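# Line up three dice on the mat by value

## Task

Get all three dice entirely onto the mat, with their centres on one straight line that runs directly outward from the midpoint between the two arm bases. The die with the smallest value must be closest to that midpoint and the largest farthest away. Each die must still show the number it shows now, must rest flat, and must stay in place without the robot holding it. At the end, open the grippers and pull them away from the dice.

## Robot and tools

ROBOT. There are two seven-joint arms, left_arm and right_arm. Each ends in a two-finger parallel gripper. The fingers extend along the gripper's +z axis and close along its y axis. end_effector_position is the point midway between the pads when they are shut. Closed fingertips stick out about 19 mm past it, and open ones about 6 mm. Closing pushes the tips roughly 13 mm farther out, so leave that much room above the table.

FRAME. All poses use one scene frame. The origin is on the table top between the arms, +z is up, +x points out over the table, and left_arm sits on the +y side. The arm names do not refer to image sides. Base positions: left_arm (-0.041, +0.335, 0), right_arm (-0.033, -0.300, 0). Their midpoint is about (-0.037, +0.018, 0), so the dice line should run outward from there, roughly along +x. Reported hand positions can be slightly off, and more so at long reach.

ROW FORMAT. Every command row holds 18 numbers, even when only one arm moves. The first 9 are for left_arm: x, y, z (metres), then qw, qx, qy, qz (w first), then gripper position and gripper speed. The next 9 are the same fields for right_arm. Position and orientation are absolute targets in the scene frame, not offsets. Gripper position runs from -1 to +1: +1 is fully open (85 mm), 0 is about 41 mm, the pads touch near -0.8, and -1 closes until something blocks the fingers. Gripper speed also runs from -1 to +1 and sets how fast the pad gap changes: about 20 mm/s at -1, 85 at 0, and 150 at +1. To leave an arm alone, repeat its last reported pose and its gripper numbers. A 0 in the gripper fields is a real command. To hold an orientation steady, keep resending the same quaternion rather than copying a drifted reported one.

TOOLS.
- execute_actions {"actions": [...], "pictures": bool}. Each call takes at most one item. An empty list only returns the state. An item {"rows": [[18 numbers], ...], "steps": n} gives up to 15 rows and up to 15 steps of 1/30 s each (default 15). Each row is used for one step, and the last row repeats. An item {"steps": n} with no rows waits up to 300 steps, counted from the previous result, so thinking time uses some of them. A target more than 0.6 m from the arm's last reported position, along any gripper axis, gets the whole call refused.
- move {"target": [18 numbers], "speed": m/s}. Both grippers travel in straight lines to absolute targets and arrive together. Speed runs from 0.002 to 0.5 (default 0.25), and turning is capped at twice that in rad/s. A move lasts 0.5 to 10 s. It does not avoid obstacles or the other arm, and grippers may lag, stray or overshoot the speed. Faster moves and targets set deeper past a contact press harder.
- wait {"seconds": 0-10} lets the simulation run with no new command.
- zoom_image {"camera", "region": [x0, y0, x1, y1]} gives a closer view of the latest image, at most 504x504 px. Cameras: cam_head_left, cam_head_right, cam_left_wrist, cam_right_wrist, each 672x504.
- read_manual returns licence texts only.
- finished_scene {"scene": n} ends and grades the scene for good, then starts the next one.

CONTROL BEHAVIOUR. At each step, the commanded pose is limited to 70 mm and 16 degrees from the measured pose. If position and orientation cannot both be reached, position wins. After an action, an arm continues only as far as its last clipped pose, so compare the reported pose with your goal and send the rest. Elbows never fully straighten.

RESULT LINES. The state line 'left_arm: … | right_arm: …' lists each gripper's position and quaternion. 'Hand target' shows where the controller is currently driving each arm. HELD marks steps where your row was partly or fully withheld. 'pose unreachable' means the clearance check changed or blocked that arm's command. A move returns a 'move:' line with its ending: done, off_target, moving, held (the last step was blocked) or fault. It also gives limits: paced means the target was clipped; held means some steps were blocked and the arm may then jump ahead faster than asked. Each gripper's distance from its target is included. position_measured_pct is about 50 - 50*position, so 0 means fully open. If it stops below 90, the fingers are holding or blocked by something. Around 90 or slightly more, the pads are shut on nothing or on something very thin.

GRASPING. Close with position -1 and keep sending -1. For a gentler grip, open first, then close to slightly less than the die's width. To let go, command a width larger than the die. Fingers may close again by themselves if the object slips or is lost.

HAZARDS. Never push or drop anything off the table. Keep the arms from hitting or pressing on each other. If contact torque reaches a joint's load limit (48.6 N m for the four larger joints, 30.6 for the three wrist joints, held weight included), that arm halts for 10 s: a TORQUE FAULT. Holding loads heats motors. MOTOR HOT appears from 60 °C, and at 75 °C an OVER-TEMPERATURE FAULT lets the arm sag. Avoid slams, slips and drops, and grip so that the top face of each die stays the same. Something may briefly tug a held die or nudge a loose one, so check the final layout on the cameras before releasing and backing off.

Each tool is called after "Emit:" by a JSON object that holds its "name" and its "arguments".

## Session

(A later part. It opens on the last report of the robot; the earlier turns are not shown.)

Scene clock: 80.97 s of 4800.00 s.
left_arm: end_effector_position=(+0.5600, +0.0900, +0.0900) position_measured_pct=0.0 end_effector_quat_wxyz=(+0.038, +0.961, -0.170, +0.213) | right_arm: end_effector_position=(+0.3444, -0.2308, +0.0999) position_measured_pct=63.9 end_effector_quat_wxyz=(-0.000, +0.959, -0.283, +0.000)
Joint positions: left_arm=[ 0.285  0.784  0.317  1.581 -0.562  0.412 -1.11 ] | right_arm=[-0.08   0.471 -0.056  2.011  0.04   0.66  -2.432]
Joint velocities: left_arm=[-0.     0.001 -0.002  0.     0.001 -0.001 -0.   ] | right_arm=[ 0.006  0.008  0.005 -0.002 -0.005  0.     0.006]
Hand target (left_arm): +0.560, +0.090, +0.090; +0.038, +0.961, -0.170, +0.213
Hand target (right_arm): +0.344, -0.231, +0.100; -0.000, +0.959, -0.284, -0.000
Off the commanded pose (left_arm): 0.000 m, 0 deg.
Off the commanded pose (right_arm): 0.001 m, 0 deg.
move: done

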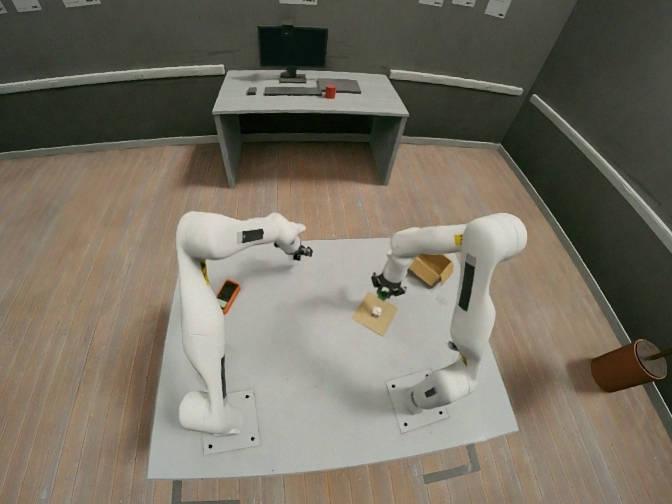

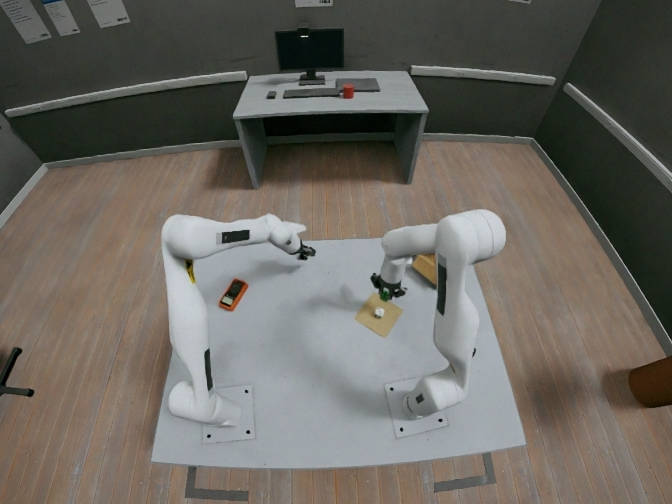

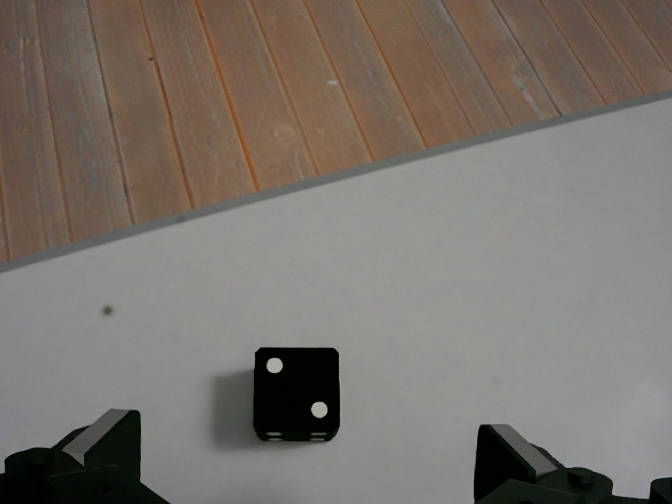

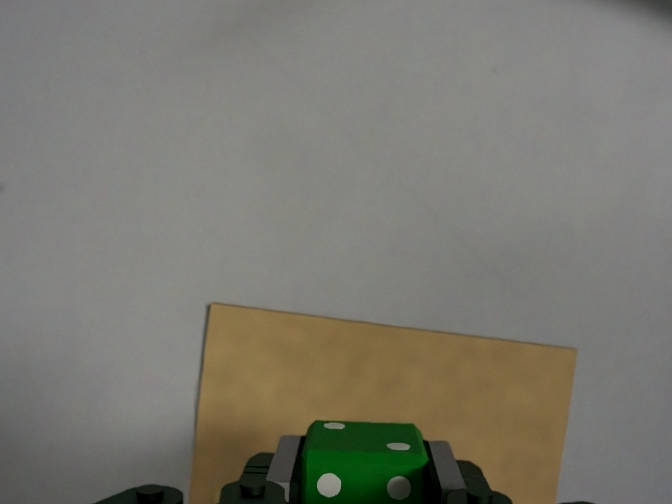

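Emit:
{"name": "move", "arguments": {"target": [0.601,0.079,0.024,0.038,0.961,-0.170,0.213,1,0,0.341,-0.235,0.028,0,0.959,-0.284,0,-1,0], "speed": 0.1}}

Emit:
{"name": "move", "arguments": {"target": [0.601,0.079,0.024,0.038,0.961,-0.170,0.213,-1,0,0.341,-0.235,0.028,0,0.959,-0.284,0,0.6,0]}}

Emit:
{"name": "move", "arguments": {"target": [0.55,0.079,0.12,0.038,0.961,-0.170,0.213,-1,0,0.341,-0.235,0.12,0,0.959,-0.284,0,1,0]}}

Emit:
{"name": "move", "arguments": {"target": [0.275,-0.185,0.12,0,0.959,-0.284,0,-1,0,0.25,-0.42,0.25,0,0.959,-0.284,0,1,0]}}

Scene clock: 93.63 s of 4800.00 s.
left_arm: end_effector_position=(+0.6013, +0.0792, +0.0246) position_measured_pct=0.0 end_effector_quat_wxyz=(+0.038, +0.961, -0.170, +0.213) | right_arm: end_effector_position=(+0.3409, -0.2351, +0.0292) position_measured_pct=63.9 end_effector_quat_wxyz=(-0.000, +0.959, -0.284, +0.001)
Joint positions: left_arm=[ 0.315  0.962  0.279  1.435 -0.591  0.374 -1.111] | right_arm=[-0.083  0.626 -0.042  2.081  0.06   0.434 -2.443]
Joint velocities: left_arm=[ 0.001  0.007  0.001 -0.002  0.001  0.    -0.   ] | right_arm=[-0.003 -0.001  0.    -0.001 -0.     0.    -0.001]
Hand target (left_arm): +0.601, +0.079, +0.024; +0.038, +0.961, -0.170, +0.213
Hand target (right_arm): +0.341, -0.235, +0.028; +0.000, +0.959, -0.284, +0.000
Off the commanded pose (left_arm): 0.001 m, 0 deg.
Off the commanded pose (right_arm): 0.001 m, 0 deg.
After step 90, 8.60 s passed at rest.
move: done

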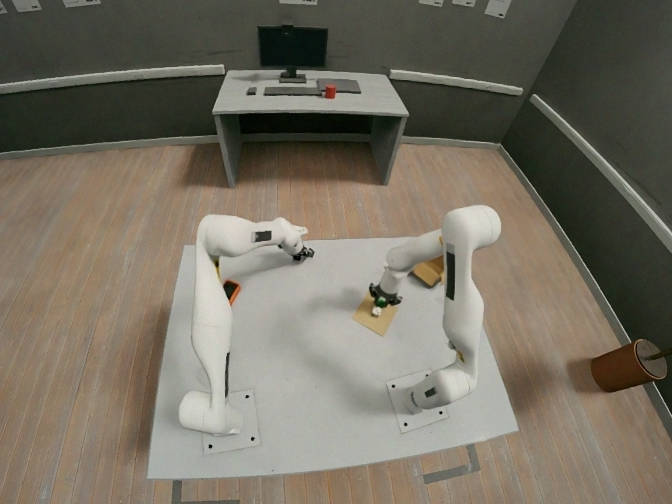

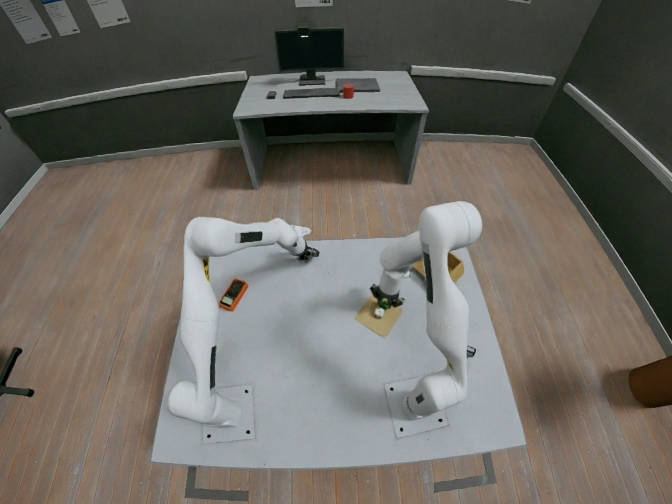

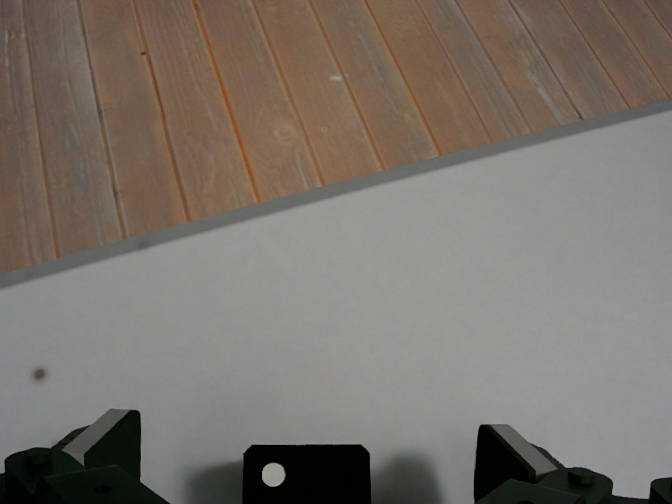

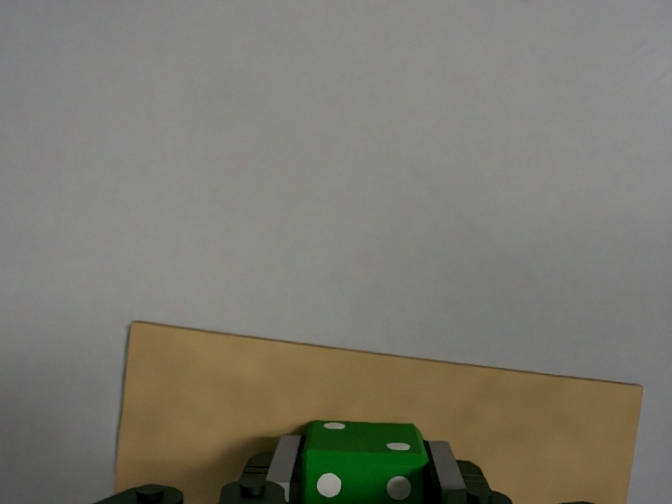

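Scene clock: 94.67 s of 4800.00 s.
left_arm: end_effector_position=(+0.6012, +0.0789, +0.0245) position_measured_pct=64.3 end_effector_quat_wxyz=(+0.038, +0.961, -0.170, +0.213) | right_arm: end_effector_position=(+0.3410, -0.2350, +0.0280) position_measured_pct=19.8 end_effector_quat_wxyz=(+0.000, +0.959, -0.284, +0.000)
Joint positions: left_arm=[ 0.315  0.963  0.278  1.435 -0.591  0.374 -1.111] | right_arm=[-0.083  0.629 -0.043  2.08   0.06   0.433 -2.443]
Joint velocities: left_arm=[ 0.001 -0.     0.001  0.     0.002  0.001  0.   ] | right_arm=[ 0.     0.001 -0.    -0.    -0.    -0.     0.   ]
Hand target (left_arm): +0.601, +0.079, +0.024; +0.038, +0.961, -0.170, +0.213
Hand target (right_arm): +0.341, -0.235, +0.028; +0.000, +0.959, -0.284, +0.000
Off the commanded pose (left_arm): 0.001 m, 0 deg.
Off the commanded pose (right_arm): 0.000 m, 0 deg.
move: done

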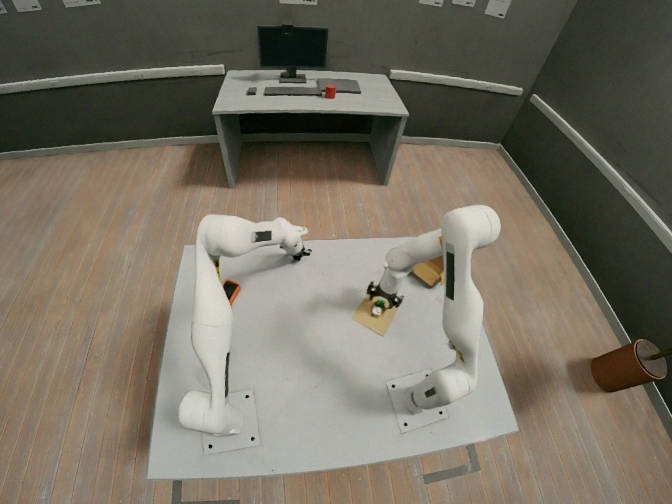

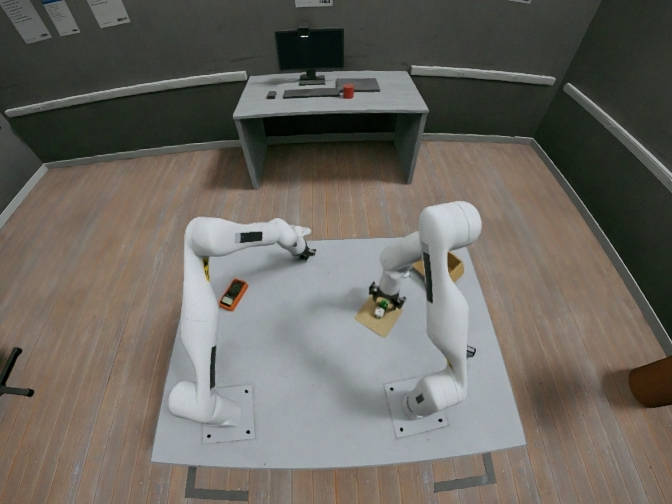

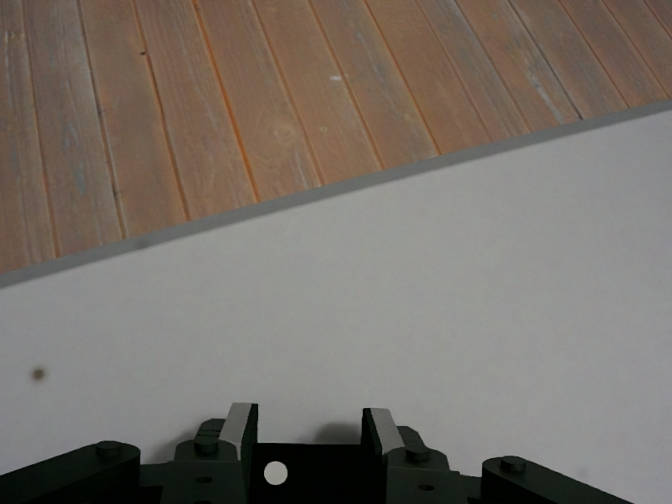

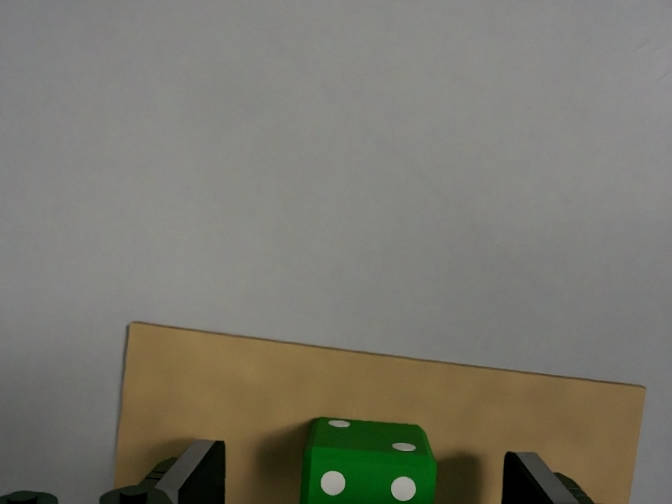

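Scene clock: 95.63 s of 4800.00 s.
left_arm: end_effector_position=(+0.5498, +0.0788, +0.1197) position_measured_pct=64.3 end_effector_quat_wxyz=(+0.038, +0.961, -0.170, +0.213) | right_arm: end_effector_position=(+0.3414, -0.2348, +0.1196) position_measured_pct=0.0 end_effector_quat_wxyz=(-0.000, +0.959, -0.284, -0.000)
Joint positions: left_arm=[ 0.295  0.731  0.342  1.577 -0.538  0.474 -1.11 ] | right_arm=[-0.07   0.425 -0.058  2.     0.035  0.718 -2.421]
Joint velocities: left_arm=[-0.002 -0.004  0.001 -0.001  0.001  0.    -0.   ] | right_arm=[-0.001 -0.002  0.     0.001  0.     0.     0.   ]
Hand target (left_arm): +0.550, +0.079, +0.120; +0.038, +0.961, -0.170, +0.213
Hand target (right_arm): +0.341, -0.235, +0.120; -0.000, +0.959, -0.284, -0.000
Off the commanded pose (left_arm): 0.000 m, 0 deg.
Off the commanded pose (right_arm): 0.001 m, 0 deg.
move: done

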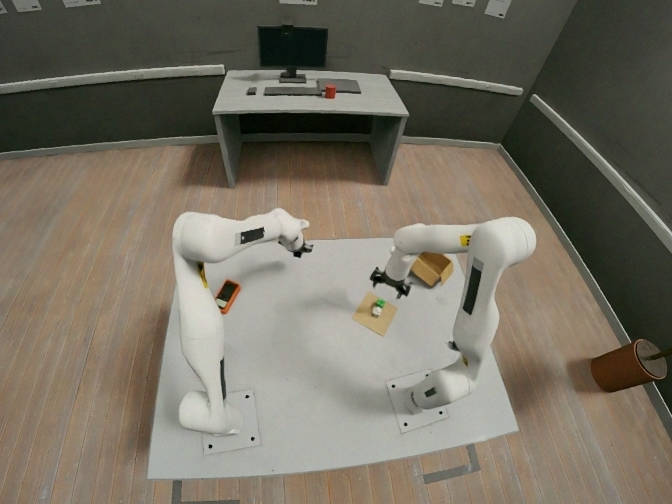

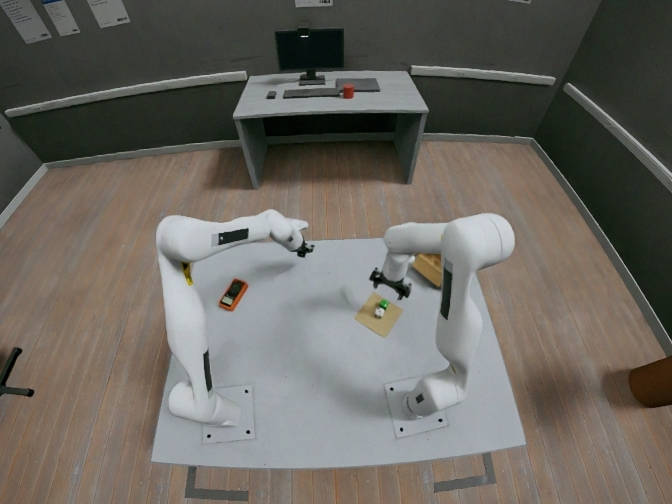

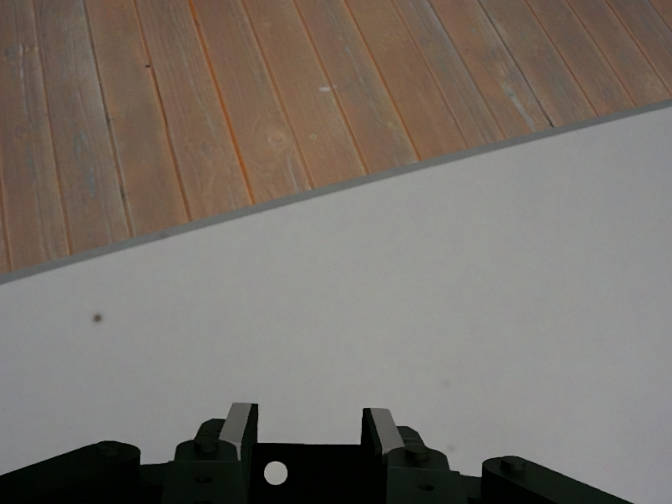

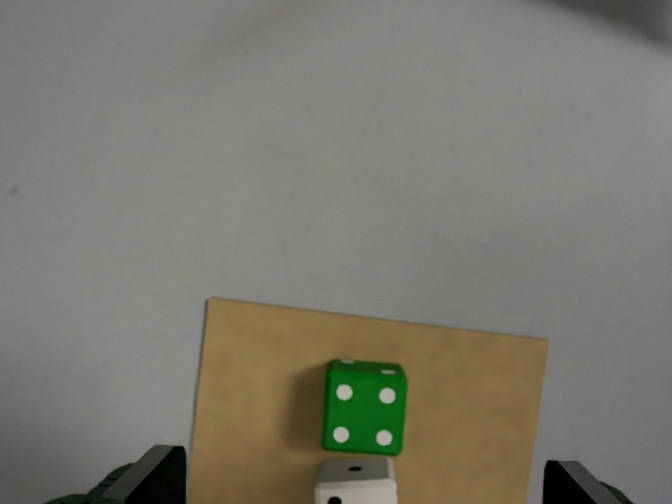

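Scene clock: 97.57 s of 4800.00 s.
left_arm: end_effector_position=(+0.2764, -0.1852, +0.1211) position_measured_pct=64.3 end_effector_quat_wxyz=(-0.000, +0.959, -0.285, +0.000) | right_arm: end_effector_position=(+0.2498, -0.4189, +0.2500) position_measured_pct=0.0 end_effector_quat_wxyz=(-0.001, +0.959, -0.284, -0.001)
Joint positions: left_arm=[ 0.894  0.909  0.479  1.126 -0.403  1.195 -0.917] | right_arm=[ 0.34   0.061  0.109  1.985 -0.01   1.097 -1.818]
Joint velocities: left_arm=[ 0.008  0.01   0.001 -0.004 -0.001 -0.     0.001] | right_arm=[ 0.001 -0.002  0.003 -0.    -0.    -0.     0.002]
Hand target (left_arm): +0.276, -0.185, +0.121; -0.001, +0.959, -0.285, -0.000
Hand target (right_arm): +0.250, -0.419, +0.250; -0.001, +0.959, -0.284, -0.000
Off the commanded pose (left_arm): 0.002 m, 0 deg.
Off the commanded pose (right_arm): 0.001 m, 0 deg.
move: done

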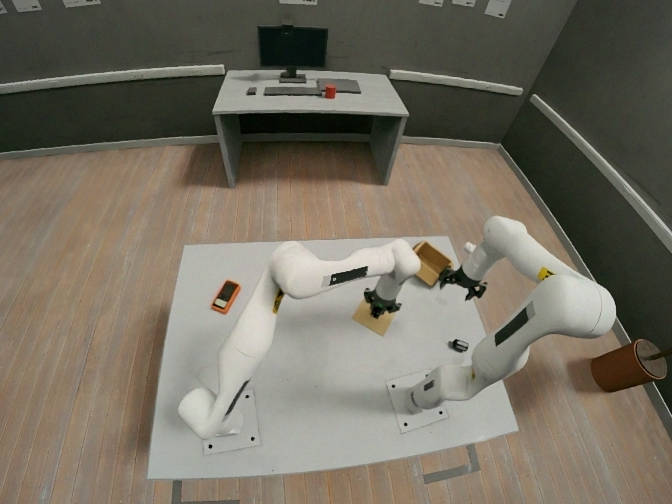

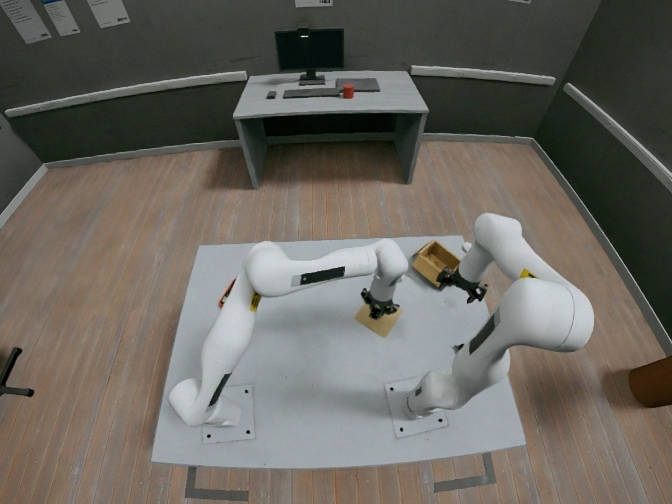

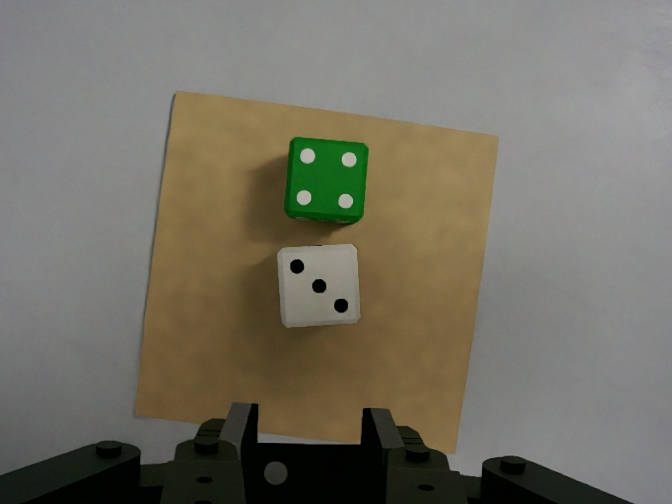

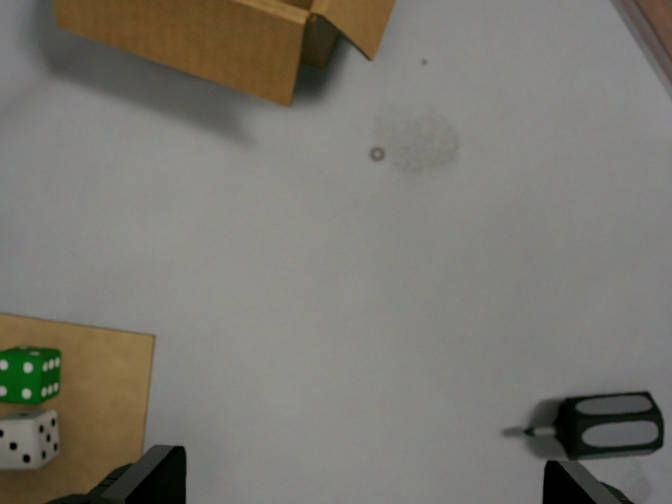

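Emit:
{"name": "move", "arguments": {"target": [0.281,-0.189,0.05,0,0.959,-0.284,0,-1,0,0.25,-0.42,0.25,0,0.959,-0.284,0,1,0], "speed": 0.1}}

Scene clock: 102.70 s of 4800.00 s.
left_arm: end_effector_position=(+0.2811, -0.1890, +0.0502) position_measured_pct=64.3 end_effector_quat_wxyz=(+0.000, +0.959, -0.284, +0.000) | right_arm: end_effector_position=(+0.2500, -0.4200, +0.2500) position_measured_pct=0.0 end_effector_quat_wxyz=(-0.000, +0.959, -0.284, +0.000)
Joint positions: left_arm=[ 0.902  1.007  0.45   1.163 -0.434  1.063 -0.897] | right_arm=[ 0.341  0.061  0.109  1.984 -0.008  1.097 -1.818]
Joint velocities: left_arm=[ 0.001  0.002 -0.001  0.    -0.001 -0.001 -0.001] | right_arm=[-0.001  0.001 -0.     0.     0.     0.     0.001]
Hand target (left_arm): +0.281, -0.189, +0.050; -0.000, +0.959, -0.284, +0.000
Hand target (right_arm): +0.250, -0.420, +0.250; -0.000, +0.959, -0.284, +0.000
Off the commanded pose (left_arm): 0.000 m, 0 deg.
Off the commanded pose (right_arm): 0.000 m, 0 deg.
After step 90, 1.13 s passed at rest.
move: done

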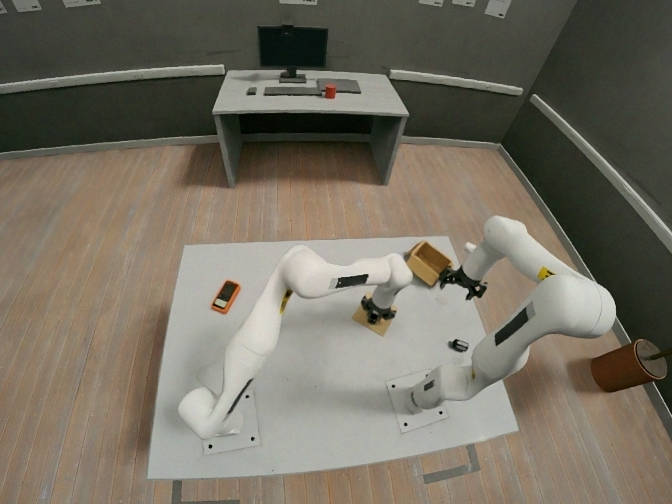

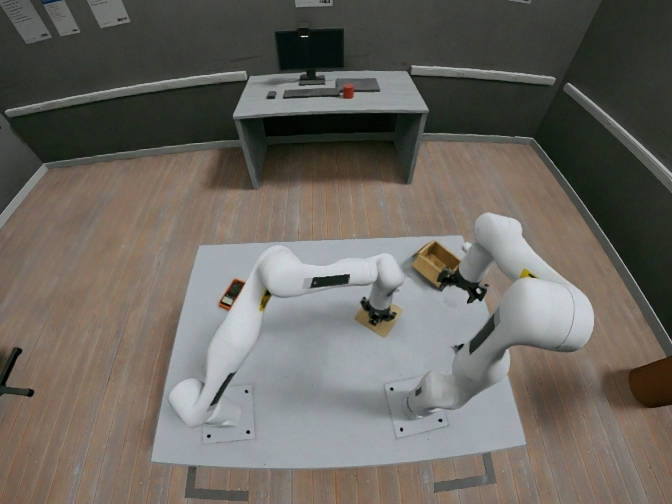

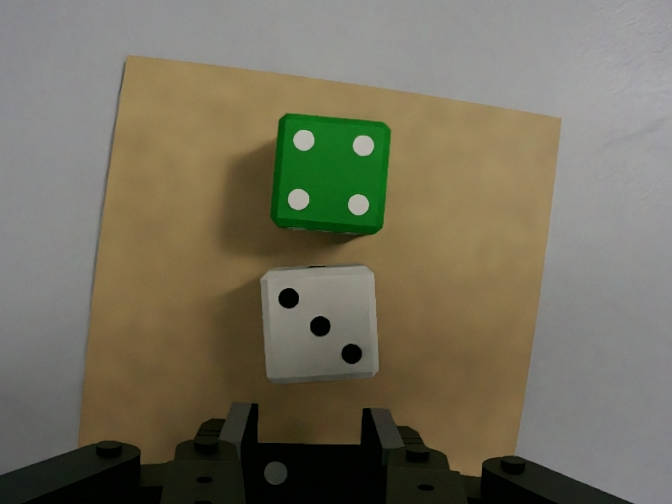

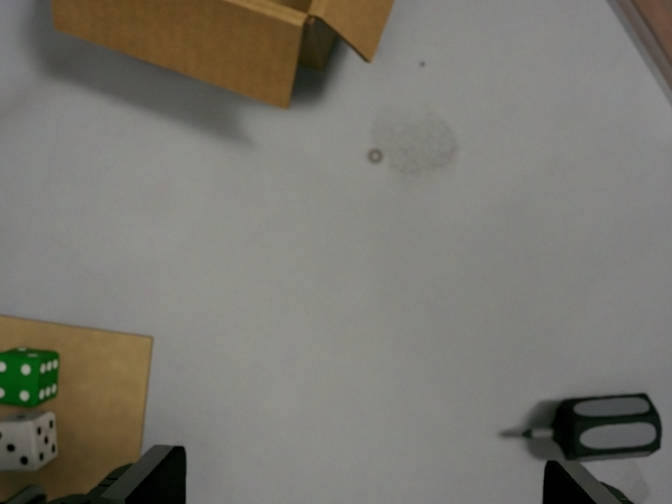

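Emit:
{"name": "move", "arguments": {"target": [0.281,-0.189,0.027,0,0.959,-0.284,0,-1,0,0.25,-0.42,0.25,0,0.959,-0.284,0,1,0], "speed": 0.05}}

Emit:
{"name": "move", "arguments": {"target": [0.281,-0.189,0.027,0,0.959,-0.284,0,0.6,0,0.25,-0.42,0.25,0,0.959,-0.284,0,1,0]}}

Emit:
{"name": "move", "arguments": {"target": [0.275,-0.185,0.16,0,0.959,-0.284,0,1,0,0.25,-0.42,0.25,0,0.959,-0.284,0,1,0], "speed": 0.15}}

Scene clock: 107.20 s of 4800.00 s.
left_arm: end_effector_position=(+0.2811, -0.1891, +0.0274) position_measured_pct=64.3 end_effector_quat_wxyz=(+0.000, +0.959, -0.284, +0.000) | right_arm: end_effector_position=(+0.2500, -0.4200, +0.2500) position_measured_pct=0.0 end_effector_quat_wxyz=(+0.000, +0.959, -0.284, +0.000)
Joint positions: left_arm=[ 0.905  1.038  0.44   1.175 -0.445  1.02  -0.89 ] | right_arm=[ 0.341  0.061  0.109  1.984 -0.008  1.097 -1.818]
Joint velocities: left_arm=[-0.001  0.001  0.001 -0.002 -0.001  0.     0.   ] | right_arm=[ 0.002  0.     0.    -0.001  0.001 -0.     0.001]
Hand target (left_arm): +0.281, -0.189, +0.027; -0.000, +0.959, -0.284, +0.000
Hand target (right_arm): +0.250, -0.420, +0.250; +0.000, +0.959, -0.284, +0.000
Off the commanded pose (left_arm): 0.000 m, 0 deg.
Off the commanded pose (right_arm): 0.000 m, 0 deg.
After step 90, 0.80 s passed at rest.
move: done

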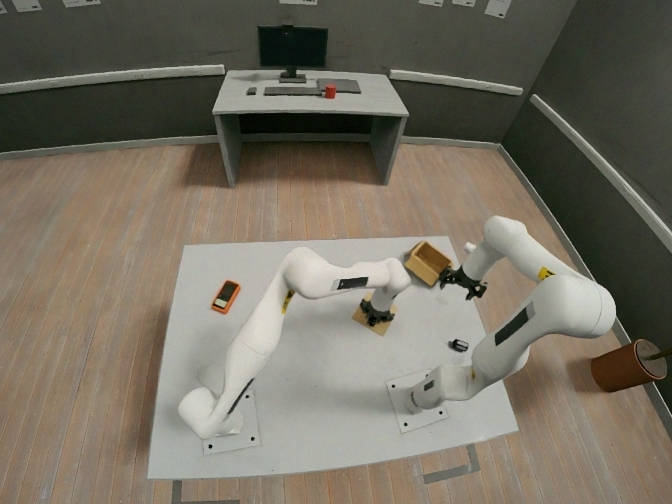

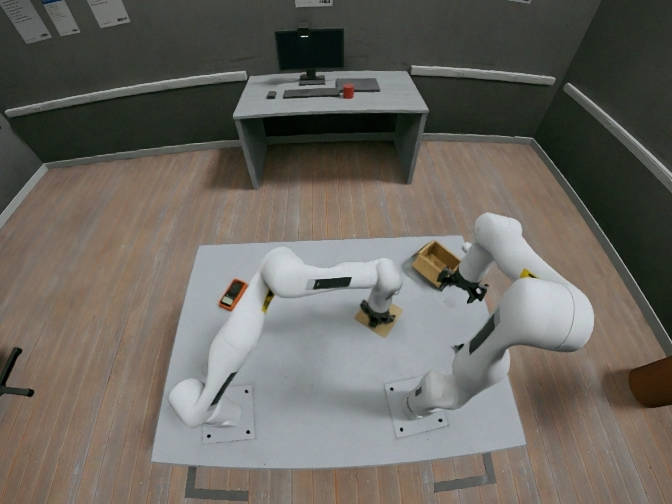

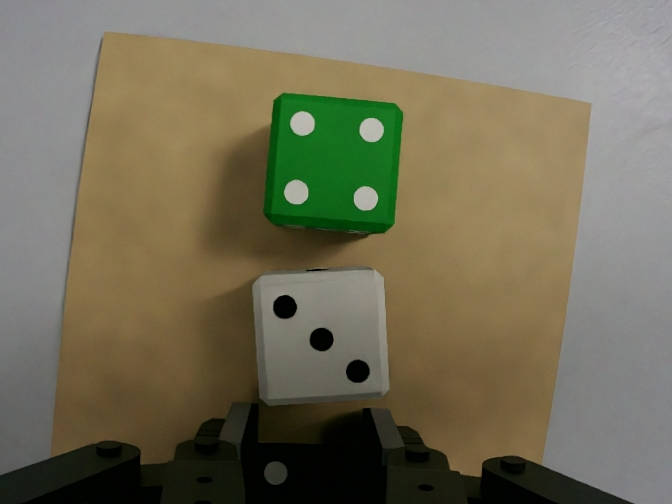

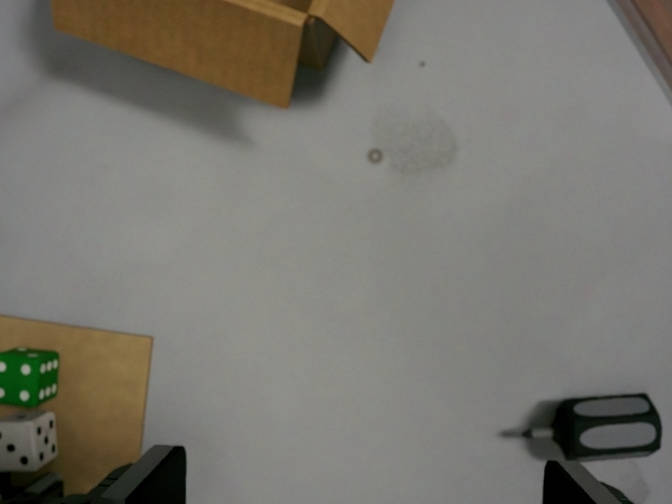

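Scene clock: 108.07 s of 4800.00 s.
left_arm: end_effector_position=(+0.2810, -0.1890, +0.0270) position_measured_pct=19.8 end_effector_quat_wxyz=(+0.000, +0.959, -0.284, +0.000) | right_arm: end_effector_position=(+0.2500, -0.4200, +0.2500) position_measured_pct=0.0 end_effector_quat_wxyz=(+0.000, +0.959, -0.284, +0.000)
Joint positions: left_arm=[ 0.905  1.039  0.44   1.175 -0.445  1.019 -0.89 ] | right_arm=[ 0.341  0.061  0.109  1.984 -0.008  1.097 -1.818]
Joint velocities: left_arm=[ 0.001  0.001  0.001 -0.     0.001 -0.     0.001] | right_arm=[ 0.002 -0.001  0.    -0.     0.     0.     0.   ]
Hand target (left_arm): +0.281, -0.189, +0.027; +0.000, +0.959, -0.284, -0.000
Hand target (right_arm): +0.250, -0.420, +0.250; -0.000, +0.959, -0.284, -0.000
Off the commanded pose (left_arm): 0.000 m, 0 deg.
Off the commanded pose (right_arm): 0.000 m, 0 deg.
move: done

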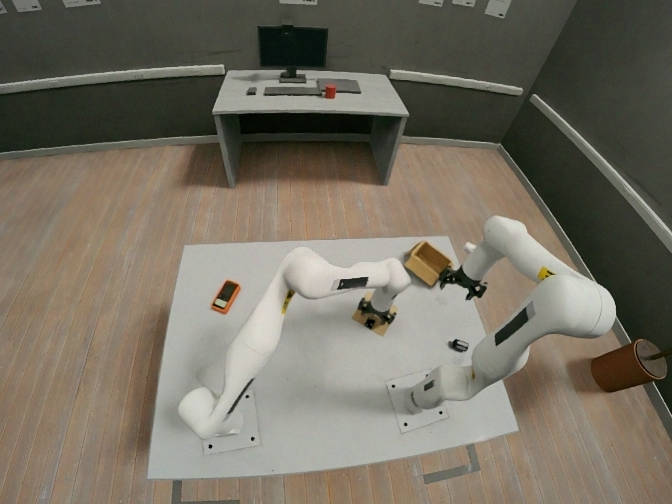

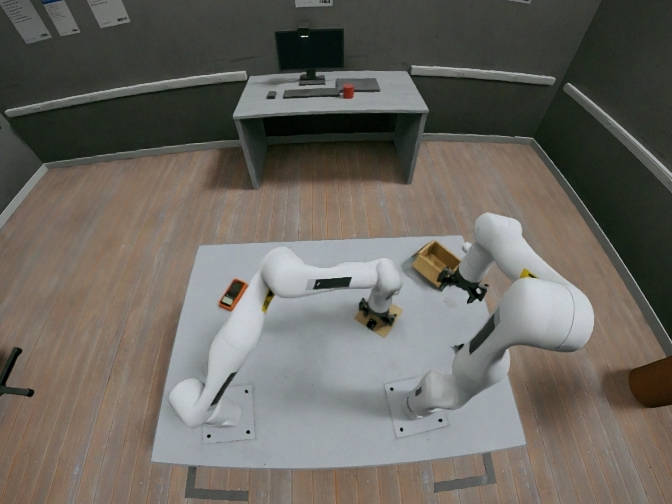

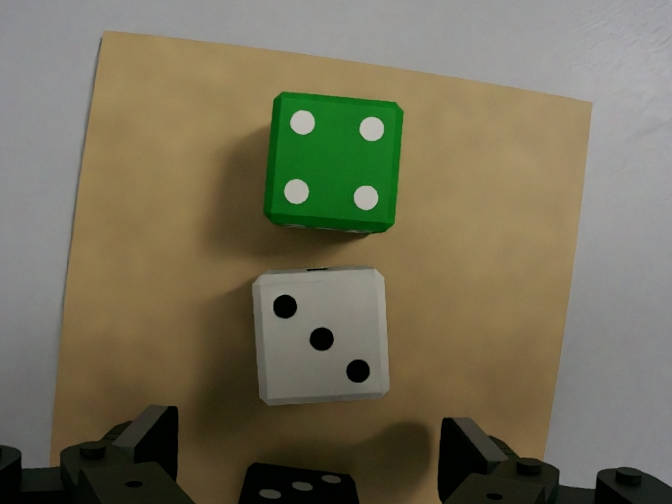

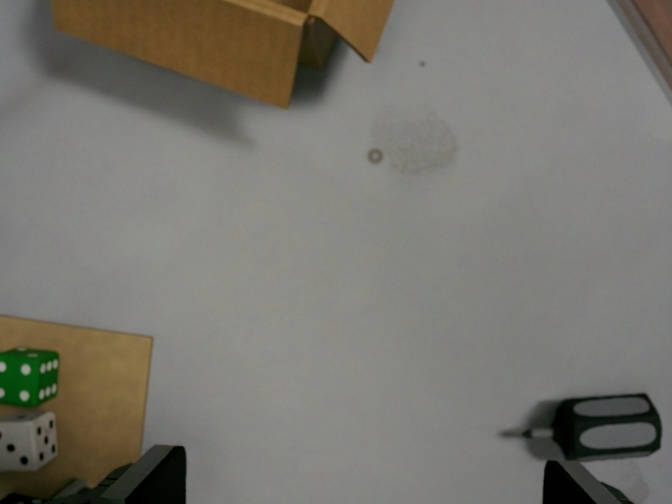

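Scene clock: 109.27 s of 4800.00 s.
left_arm: end_effector_position=(+0.2749, -0.1851, +0.1598) position_measured_pct=0.0 end_effector_quat_wxyz=(+0.000, +0.959, -0.284, -0.000) | right_arm: end_effector_position=(+0.2500, -0.4200, +0.2500) position_measured_pct=0.0 end_effector_quat_wxyz=(+0.000, +0.959, -0.284, +0.000)
Joint positions: left_arm=[ 0.895  0.87   0.493  1.075 -0.386  1.281 -0.93 ] | right_arm=[ 0.341  0.061  0.109  1.984 -0.008  1.097 -1.818]
Joint velocities: left_arm=[ 0.001 -0.002 -0.001  0.    -0.001 -0.     0.   ] | right_arm=[-0.002 -0.    -0.001 -0.    -0.001  0.    -0.001]
Hand target (left_arm): +0.275, -0.185, +0.160; +0.000, +0.959, -0.284, -0.000
Hand target (right_arm): +0.250, -0.420, +0.250; -0.000, +0.959, -0.284, -0.000
Off the commanded pose (left_arm): 0.000 m, 0 deg.
Off the commanded pose (right_arm): 0.000 m, 0 deg.
move: done

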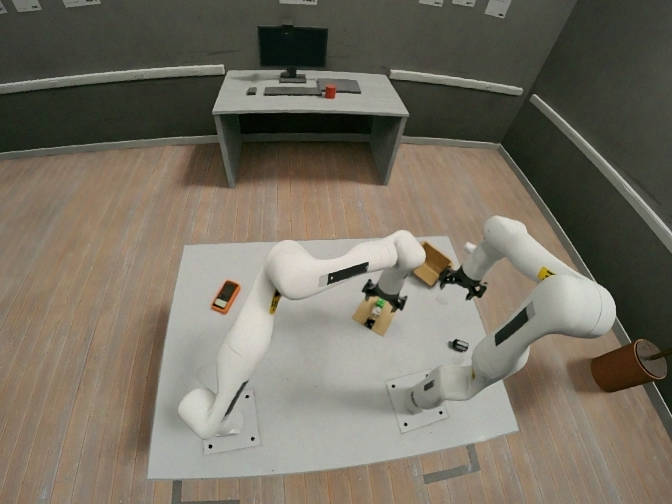

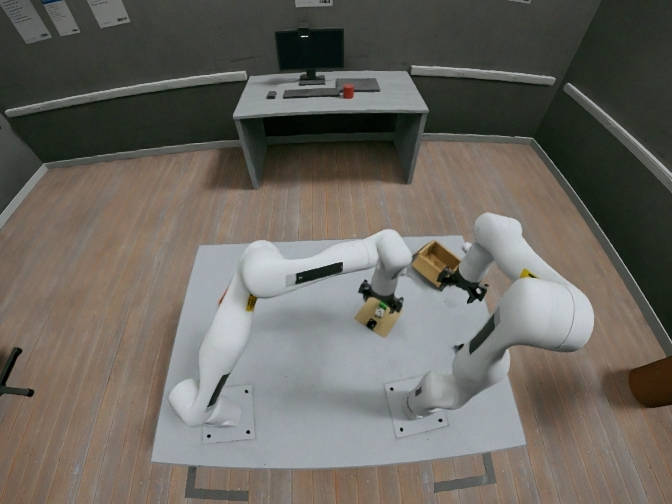

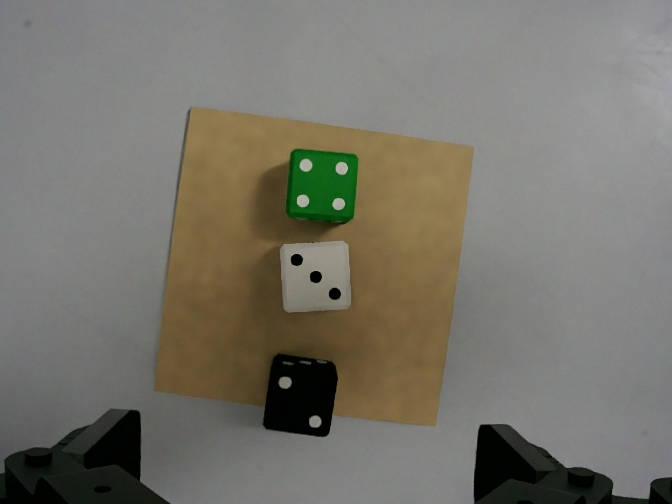

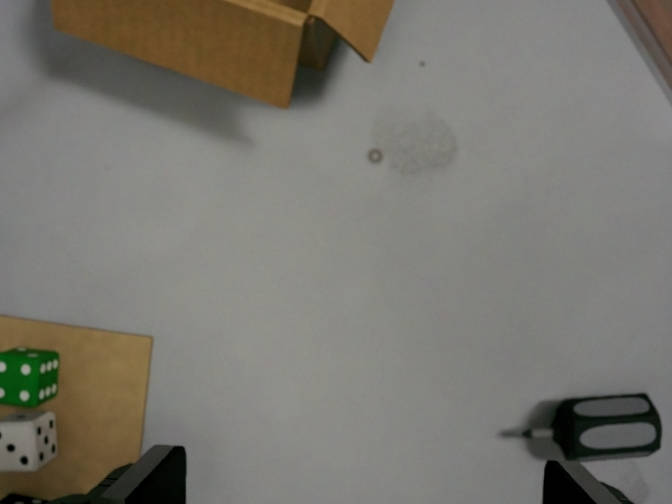

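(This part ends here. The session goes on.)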